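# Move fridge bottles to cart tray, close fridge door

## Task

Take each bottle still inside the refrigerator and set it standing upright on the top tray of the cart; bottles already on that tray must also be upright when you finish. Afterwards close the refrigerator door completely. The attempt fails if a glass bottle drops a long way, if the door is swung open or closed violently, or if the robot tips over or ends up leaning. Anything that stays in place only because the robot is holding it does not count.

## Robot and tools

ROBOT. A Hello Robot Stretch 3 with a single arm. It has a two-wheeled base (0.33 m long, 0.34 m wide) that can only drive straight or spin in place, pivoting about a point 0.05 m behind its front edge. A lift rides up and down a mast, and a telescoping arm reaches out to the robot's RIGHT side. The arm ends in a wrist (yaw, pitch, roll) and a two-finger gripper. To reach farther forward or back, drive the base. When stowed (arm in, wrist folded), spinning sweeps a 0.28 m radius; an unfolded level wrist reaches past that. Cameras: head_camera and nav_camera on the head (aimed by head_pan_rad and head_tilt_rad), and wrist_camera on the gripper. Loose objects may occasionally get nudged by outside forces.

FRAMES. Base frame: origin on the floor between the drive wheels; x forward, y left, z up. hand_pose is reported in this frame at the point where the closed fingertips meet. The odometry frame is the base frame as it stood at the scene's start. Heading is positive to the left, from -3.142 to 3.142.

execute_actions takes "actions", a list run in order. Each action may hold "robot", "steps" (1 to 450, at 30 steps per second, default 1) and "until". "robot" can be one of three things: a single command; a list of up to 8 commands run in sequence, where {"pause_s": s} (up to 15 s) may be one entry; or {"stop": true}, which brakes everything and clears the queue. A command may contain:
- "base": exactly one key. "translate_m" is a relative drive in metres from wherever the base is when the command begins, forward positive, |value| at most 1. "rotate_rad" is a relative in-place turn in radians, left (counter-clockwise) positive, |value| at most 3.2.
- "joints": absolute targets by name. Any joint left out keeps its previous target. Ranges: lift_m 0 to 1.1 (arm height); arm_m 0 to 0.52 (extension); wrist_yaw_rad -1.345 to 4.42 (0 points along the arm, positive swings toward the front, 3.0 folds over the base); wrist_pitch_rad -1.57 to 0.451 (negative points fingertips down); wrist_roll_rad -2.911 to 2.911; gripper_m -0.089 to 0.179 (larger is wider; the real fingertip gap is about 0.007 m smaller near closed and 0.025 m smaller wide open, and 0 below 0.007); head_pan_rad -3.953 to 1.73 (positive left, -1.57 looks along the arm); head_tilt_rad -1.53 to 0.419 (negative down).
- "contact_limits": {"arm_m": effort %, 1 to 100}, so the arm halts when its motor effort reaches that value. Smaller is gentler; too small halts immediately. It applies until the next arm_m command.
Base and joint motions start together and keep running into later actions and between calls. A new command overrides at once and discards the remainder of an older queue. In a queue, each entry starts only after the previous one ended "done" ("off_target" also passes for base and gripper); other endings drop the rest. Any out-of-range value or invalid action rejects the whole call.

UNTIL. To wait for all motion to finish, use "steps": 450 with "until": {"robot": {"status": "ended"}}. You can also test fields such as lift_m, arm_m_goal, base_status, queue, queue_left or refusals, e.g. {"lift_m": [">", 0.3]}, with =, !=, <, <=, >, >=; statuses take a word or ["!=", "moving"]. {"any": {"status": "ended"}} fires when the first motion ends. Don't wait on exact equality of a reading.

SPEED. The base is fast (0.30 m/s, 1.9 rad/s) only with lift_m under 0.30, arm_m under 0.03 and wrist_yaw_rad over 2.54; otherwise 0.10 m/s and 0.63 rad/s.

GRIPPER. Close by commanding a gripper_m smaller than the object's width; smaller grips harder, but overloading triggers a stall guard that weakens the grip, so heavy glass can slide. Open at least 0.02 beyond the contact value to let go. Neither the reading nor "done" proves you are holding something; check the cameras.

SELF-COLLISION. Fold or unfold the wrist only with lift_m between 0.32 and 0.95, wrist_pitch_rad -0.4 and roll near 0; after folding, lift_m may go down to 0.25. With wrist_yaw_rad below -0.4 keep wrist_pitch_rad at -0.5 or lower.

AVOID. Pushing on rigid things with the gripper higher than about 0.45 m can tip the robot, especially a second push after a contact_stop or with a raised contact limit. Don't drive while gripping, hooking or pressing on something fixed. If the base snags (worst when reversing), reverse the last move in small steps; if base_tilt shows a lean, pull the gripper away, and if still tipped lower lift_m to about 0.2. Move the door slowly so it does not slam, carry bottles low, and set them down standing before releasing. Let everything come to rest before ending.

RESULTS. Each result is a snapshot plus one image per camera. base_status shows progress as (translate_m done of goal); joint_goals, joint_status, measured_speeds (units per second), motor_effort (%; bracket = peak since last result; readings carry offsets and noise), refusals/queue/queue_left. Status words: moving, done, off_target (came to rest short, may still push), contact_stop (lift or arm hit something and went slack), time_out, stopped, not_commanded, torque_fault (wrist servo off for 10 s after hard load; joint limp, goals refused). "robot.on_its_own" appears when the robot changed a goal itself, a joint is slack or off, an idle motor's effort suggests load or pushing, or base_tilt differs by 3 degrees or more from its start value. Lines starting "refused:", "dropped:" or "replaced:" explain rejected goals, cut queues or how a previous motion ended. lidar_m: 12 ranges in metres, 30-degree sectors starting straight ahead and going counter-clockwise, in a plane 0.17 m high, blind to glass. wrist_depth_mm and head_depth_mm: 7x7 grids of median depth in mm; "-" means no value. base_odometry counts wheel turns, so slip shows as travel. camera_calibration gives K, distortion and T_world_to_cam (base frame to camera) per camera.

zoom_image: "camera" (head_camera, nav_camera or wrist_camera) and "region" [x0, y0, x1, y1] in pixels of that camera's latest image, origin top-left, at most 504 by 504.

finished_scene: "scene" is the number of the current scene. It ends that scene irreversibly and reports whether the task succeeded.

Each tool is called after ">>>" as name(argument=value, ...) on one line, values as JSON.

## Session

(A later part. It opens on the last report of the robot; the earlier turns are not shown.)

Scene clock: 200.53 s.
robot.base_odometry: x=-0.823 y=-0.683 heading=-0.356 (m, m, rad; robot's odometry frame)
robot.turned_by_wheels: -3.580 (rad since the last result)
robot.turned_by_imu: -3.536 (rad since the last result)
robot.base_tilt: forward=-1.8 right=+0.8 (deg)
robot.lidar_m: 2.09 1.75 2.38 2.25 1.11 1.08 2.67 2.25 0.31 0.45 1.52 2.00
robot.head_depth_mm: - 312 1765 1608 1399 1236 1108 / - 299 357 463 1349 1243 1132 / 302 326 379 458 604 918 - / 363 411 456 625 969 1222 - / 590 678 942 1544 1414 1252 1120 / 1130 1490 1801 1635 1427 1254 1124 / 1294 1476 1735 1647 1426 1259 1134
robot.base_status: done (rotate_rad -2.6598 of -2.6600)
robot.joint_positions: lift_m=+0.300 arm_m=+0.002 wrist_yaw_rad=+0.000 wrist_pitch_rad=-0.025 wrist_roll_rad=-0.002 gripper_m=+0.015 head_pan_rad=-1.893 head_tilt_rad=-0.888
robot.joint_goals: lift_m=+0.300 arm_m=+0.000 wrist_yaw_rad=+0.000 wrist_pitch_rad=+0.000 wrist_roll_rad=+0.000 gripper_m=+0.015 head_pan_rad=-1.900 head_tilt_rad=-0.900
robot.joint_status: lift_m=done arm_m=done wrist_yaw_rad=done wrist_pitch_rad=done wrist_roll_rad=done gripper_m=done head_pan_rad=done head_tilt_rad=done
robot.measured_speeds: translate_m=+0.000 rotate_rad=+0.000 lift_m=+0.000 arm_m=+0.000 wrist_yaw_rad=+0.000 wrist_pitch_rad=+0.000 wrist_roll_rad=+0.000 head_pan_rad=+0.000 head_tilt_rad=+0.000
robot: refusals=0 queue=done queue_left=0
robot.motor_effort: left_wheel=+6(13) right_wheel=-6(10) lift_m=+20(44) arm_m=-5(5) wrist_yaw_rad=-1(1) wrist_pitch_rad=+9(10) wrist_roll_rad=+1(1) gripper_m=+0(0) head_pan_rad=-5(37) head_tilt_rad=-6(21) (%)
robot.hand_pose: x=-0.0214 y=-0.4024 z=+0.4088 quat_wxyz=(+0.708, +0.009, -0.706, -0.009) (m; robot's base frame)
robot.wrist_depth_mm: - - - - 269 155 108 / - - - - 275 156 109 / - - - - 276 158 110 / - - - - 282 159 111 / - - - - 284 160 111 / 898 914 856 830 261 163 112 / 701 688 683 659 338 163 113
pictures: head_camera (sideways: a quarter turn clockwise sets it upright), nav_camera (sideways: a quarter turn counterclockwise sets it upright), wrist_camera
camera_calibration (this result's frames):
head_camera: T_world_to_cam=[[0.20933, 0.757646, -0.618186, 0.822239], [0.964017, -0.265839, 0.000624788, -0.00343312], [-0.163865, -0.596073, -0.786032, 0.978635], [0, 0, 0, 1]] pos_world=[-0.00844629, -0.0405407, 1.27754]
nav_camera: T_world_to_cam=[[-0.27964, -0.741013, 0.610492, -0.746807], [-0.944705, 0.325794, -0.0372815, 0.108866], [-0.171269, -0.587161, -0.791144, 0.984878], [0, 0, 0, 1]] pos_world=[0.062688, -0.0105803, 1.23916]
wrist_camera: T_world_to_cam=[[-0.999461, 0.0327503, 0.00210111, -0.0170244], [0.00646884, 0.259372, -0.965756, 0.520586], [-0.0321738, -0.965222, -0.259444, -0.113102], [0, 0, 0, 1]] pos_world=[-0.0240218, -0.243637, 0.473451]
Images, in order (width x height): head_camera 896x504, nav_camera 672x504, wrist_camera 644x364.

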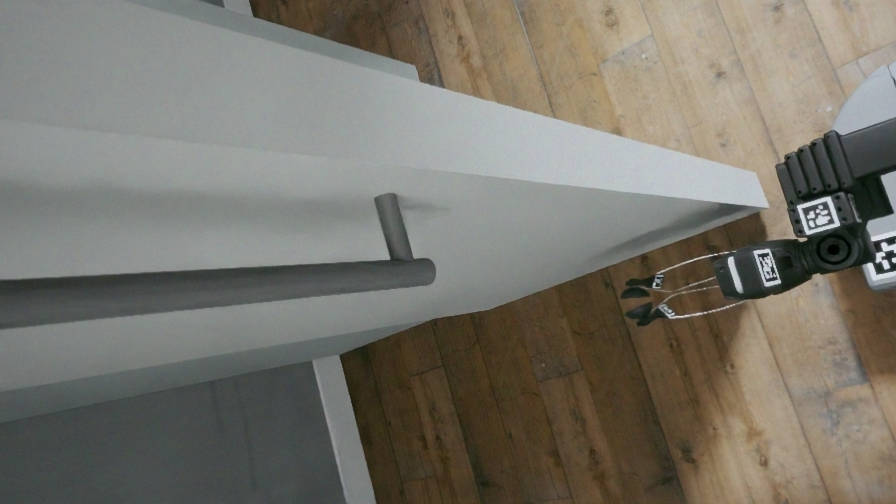

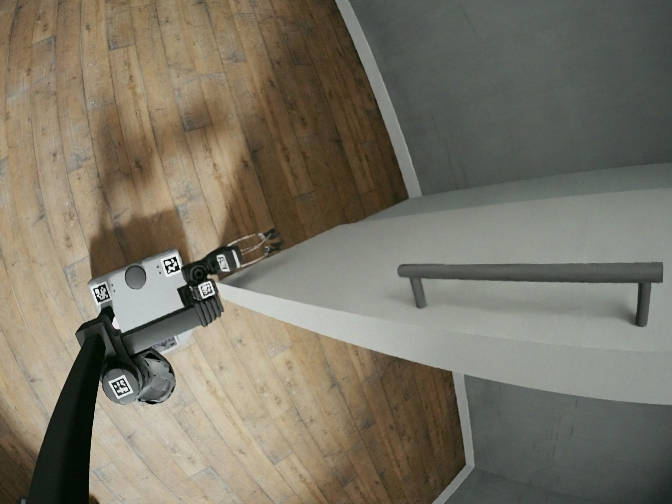

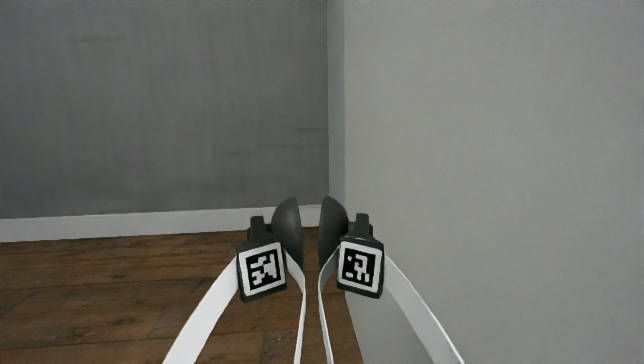

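>>> execute_actions(actions=[{"robot":[{"base":{"translate_m":-0.33}},{"base":{"translate_m":-0.15},"joints":{"arm_m":0.15}},{"joints":{"arm_m":0.3}}],"steps":450,"until":{"robot":{"status":"ended"}}}])

Scene clock: 214.10 s.
robot.base_odometry: x=-1.273 y=-0.516 heading=-0.356 (m, m, rad; robot's odometry frame)
robot.turned_by_wheels: +0.000 (rad since the last result)
robot.turned_by_imu: +0.000 (rad since the last result)
robot.base_tilt: forward=-1.8 right=+0.8 (deg)
robot.lidar_m: 2.56 2.19 2.35 0.93 0.87 2.31 2.19 2.24 0.94 0.89 0.91 2.03
robot.head_depth_mm: 1635 1931 1894 1616 1402 1233 1110 / 1575 1850 1905 1613 1403 1239 1129 / 1505 1765 1915 1627 1406 1259 - / 874 1024 1233 1530 1469 1239 1129 / 808 935 1114 1342 1391 1249 1120 / 783 900 1057 1286 1419 1259 1122 / 757 864 1012 1221 1398 1257 1123
robot.base_status: done (translate_m -0.1500 of -0.1500)
robot.joint_positions: lift_m=+0.300 arm_m=+0.300 wrist_yaw_rad=+0.001 wrist_pitch_rad=-0.024 wrist_roll_rad=-0.002 gripper_m=+0.015 head_pan_rad=-1.893 head_tilt_rad=-0.889
robot.joint_goals: lift_m=+0.300 arm_m=+0.300 wrist_yaw_rad=+0.000 wrist_pitch_rad=+0.000 wrist_roll_rad=+0.000 gripper_m=+0.015 head_pan_rad=-1.900 head_tilt_rad=-0.900
robot.joint_status: lift_m=done arm_m=done wrist_yaw_rad=done wrist_pitch_rad=done wrist_roll_rad=done gripper_m=done head_pan_rad=done head_tilt_rad=done
robot.measured_speeds: translate_m=+0.000 rotate_rad=+0.000 lift_m=+0.000 arm_m=+0.000 wrist_yaw_rad=+0.000 wrist_pitch_rad=+0.000 wrist_roll_rad=+0.000 head_pan_rad=+0.000 head_tilt_rad=+0.000
robot: refusals=0 queue=done queue_left=0
robot.motor_effort: left_wheel=+5(9) right_wheel=-5(26) lift_m=+20(20) arm_m=+5(4) wrist_yaw_rad=-1(21) wrist_pitch_rad=+9(9) wrist_roll_rad=+1(1) gripper_m=+1(4) head_pan_rad=-4(5) head_tilt_rad=-5(5) (%)
robot.hand_pose: x=-0.0213 y=-0.7002 z=+0.4089 quat_wxyz=(+0.708, +0.009, -0.706, -0.009) (m; robot's base frame)
robot.wrist_depth_mm: 300 307 312 323 331 338 992 / 310 317 326 334 340 357 - / 321 327 336 346 356 367 - / 331 343 348 362 376 383 - / 347 355 362 - 387 403 - / 359 369 378 391 407 767 855 / 372 382 392 409 420 611 669
pictures: head_camera (sideways: a quarter turn clockwise sets it upright), nav_camera (sideways: a quarter turn counterclockwise sets it upright), wrist_camera
camera_calibration (this result's frames):
head_camera: T_world_to_cam=[[0.209571, 0.757736, -0.617994, 0.821987], [0.963949, -0.266084, 0.000637731, -0.00344955], [-0.163955, -0.595849, -0.786183, 0.978832], [0, 0, 0, 1]] pos_world=[-0.00845471, -0.0405313, 1.27753]
nav_camera: T_world_to_cam=[[-0.279876, -0.741083, 0.610299, -0.746554], [-0.94462, 0.326043, -0.037279, 0.108863], [-0.171357, -0.586934, -0.791294, 0.985073], [0, 0, 0, 1]] pos_world=[0.0626901, -0.0105802, 1.23916]
wrist_camera: T_world_to_cam=[[-0.999466, 0.0326109, 0.00208081, -0.00732649], [0.00643291, 0.258789, -0.965912, 0.59762], [-0.0320378, -0.965383, -0.258861, -0.400813], [0, 0, 0, 1]] pos_world=[-0.0240082, -0.541357, 0.473509]
Images, in order (width x height): head_camera 896x504, nav_camera 672x504, wrist_camera 644x364.

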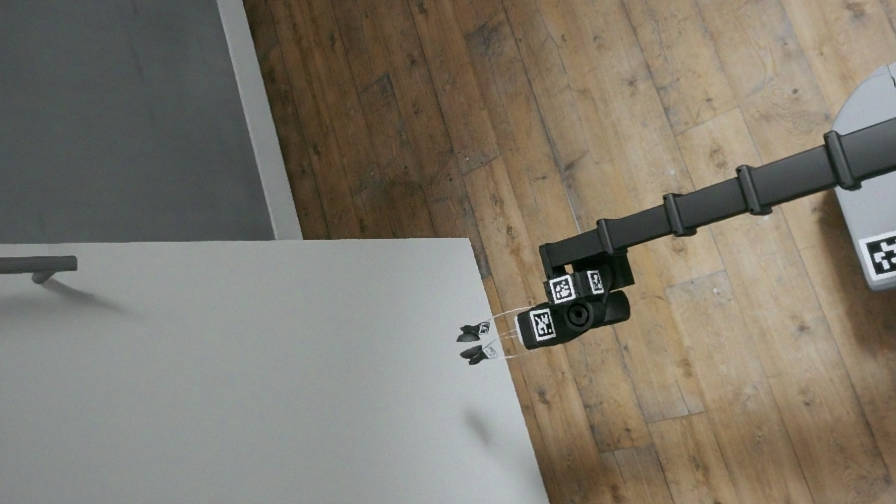

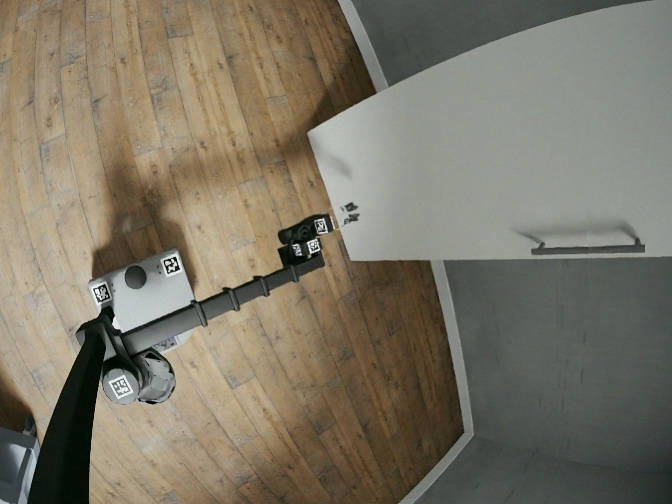

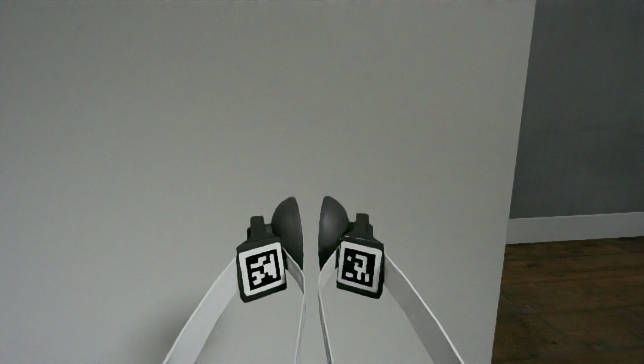

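It swung shut by itself; a gentle confirming push.

>>> execute_actions(actions=[{"robot":{"joints":{"arm_m":0.5},"contact_limits":{"arm_m":15}},"steps":200,"until":{"robot":{"status":"ended"}}},{"robot":{"joints":{"arm_m":0.42}},"steps":100,"until":{"robot":{"status":"ended"}}}])

>>> finished_scene(scene=1)

Scene clock: 225.47 s.
robot.base_odometry: x=-1.273 y=-0.516 heading=-0.356 (m, m, rad; robot's odometry frame)
robot.turned_by_wheels: +0.000 (rad since the last result)
robot.turned_by_imu: +0.001 (rad since the last result)
robot.base_tilt: forward=-1.8 right=+0.8 (deg)
robot.lidar_m: 2.56 2.20 2.35 0.93 0.87 2.31 2.19 2.24 0.93 0.88 0.91 2.04
robot.head_depth_mm: 1642 1951 1907 1607 1400 1232 1108 / 1570 1851 1894 1618 1395 1232 1128 / 1511 1758 1921 1623 1405 1266 - / 875 1023 1239 1519 1418 1237 1131 / 809 934 1113 1317 1390 1249 1120 / 783 899 1057 1301 1424 1249 1128 / 757 866 1015 1218 1403 1263 1125
robot.base_status: done (translate_m -0.1500 of -0.1500)
robot.joint_positions: lift_m=+0.300 arm_m=+0.420 wrist_yaw_rad=+0.001 wrist_pitch_rad=-0.024 wrist_roll_rad=-0.002 gripper_m=+0.015 head_pan_rad=-1.893 head_tilt_rad=-0.889
robot.joint_goals: lift_m=+0.300 arm_m=+0.420 wrist_yaw_rad=+0.000 wrist_pitch_rad=+0.000 wrist_roll_rad=+0.000 gripper_m=+0.015 head_pan_rad=-1.900 head_tilt_rad=-0.900
robot.joint_status: lift_m=done arm_m=done wrist_yaw_rad=done wrist_pitch_rad=done wrist_roll_rad=done gripper_m=done head_pan_rad=done head_tilt_rad=done
robot.measured_speeds: translate_m=+0.000 rotate_rad=+0.000 lift_m=+0.000 arm_m=+0.000 wrist_yaw_rad=+0.000 wrist_pitch_rad=+0.000 wrist_roll_rad=+0.000 head_pan_rad=+0.000 head_tilt_rad=+0.000
robot: refusals=0 queue=done queue_left=0
robot.motor_effort: left_wheel=+4(8) right_wheel=-3(6) lift_m=+20(20) arm_m=-5(16) wrist_yaw_rad=-1(2) wrist_pitch_rad=+9(10) wrist_roll_rad=+1(1) gripper_m=+0(1) head_pan_rad=-4(4) head_tilt_rad=-5(5) (%)
robot.hand_pose: x=-0.0211 y=-0.8209 z=+0.4088 quat_wxyz=(+0.708, +0.009, -0.706, -0.008) (m; robot's base frame)
robot.wrist_depth_mm: 196 200 205 210 215 222 227 / 204 207 213 219 224 230 236 / 210 216 220 226 234 239 248 / 217 223 228 235 243 249 258 / 226 231 236 - 253 260 270 / 234 240 248 257 264 271 766 / 245 251 260 265 277 285 626
pictures: head_camera (sideways: a quarter turn clockwise sets it upright), nav_camera (sideways: a quarter turn counterclockwise sets it upright), wrist_camera
replaced: robot.arm_m: its motion had ended contact_stop
camera_calibration (this result's frames):
head_camera: T_world_to_cam=[[0.20979, 0.758158, -0.617401, 0.821214], [0.963924, -0.266175, 0.000677687, -0.00350142], [-0.163823, -0.59527, -0.786648, 0.979437], [0, 0, 0, 1]] pos_world=[-0.00845269, -0.0405125, 1.27749]
nav_camera: T_world_to_cam=[[-0.280091, -0.741494, 0.609701, -0.745774], [-0.94458, 0.326158, -0.0372714, 0.108852], [-0.171223, -0.586351, -0.791755, 0.985671], [0, 0, 0, 1]] pos_world=[0.0627041, -0.0105406, 1.23917]
wrist_camera: T_world_to_cam=[[-0.999488, 0.0319283, 0.0020936, -0.00378019], [0.00625601, 0.259169, -0.965812, 0.62904], [-0.0313793, -0.965304, -0.259236, -0.517175], [0, 0, 0, 1]] pos_world=[-0.0239421, -0.662138, 0.473472]
Images, in order (width x height): head_camera 896x504, nav_camera 672x504, wrist_camera 644x364.

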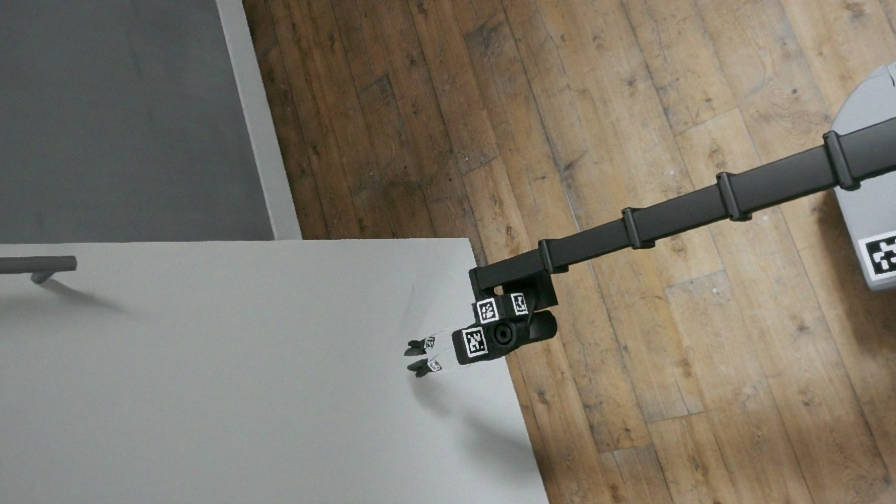

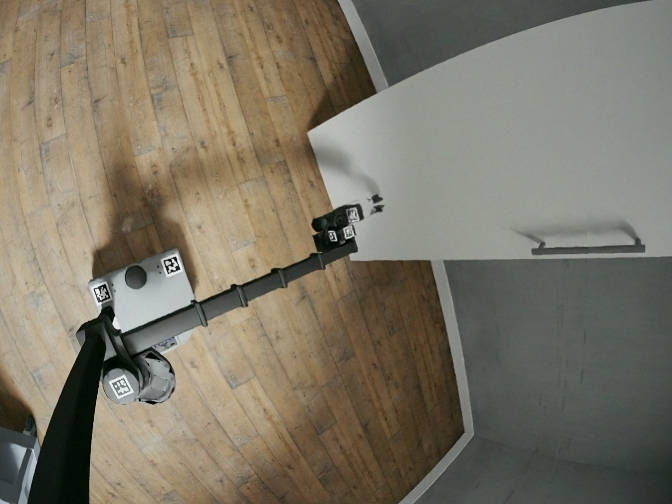

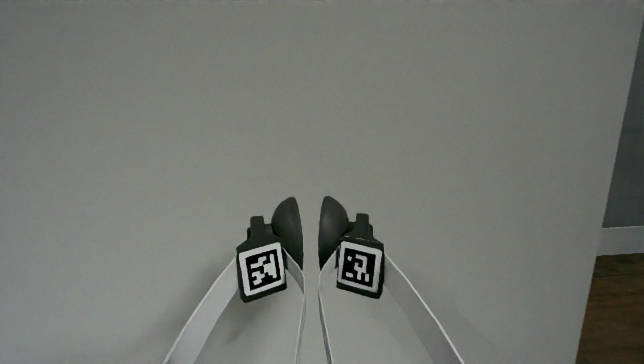

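The scene is finished: the task was done.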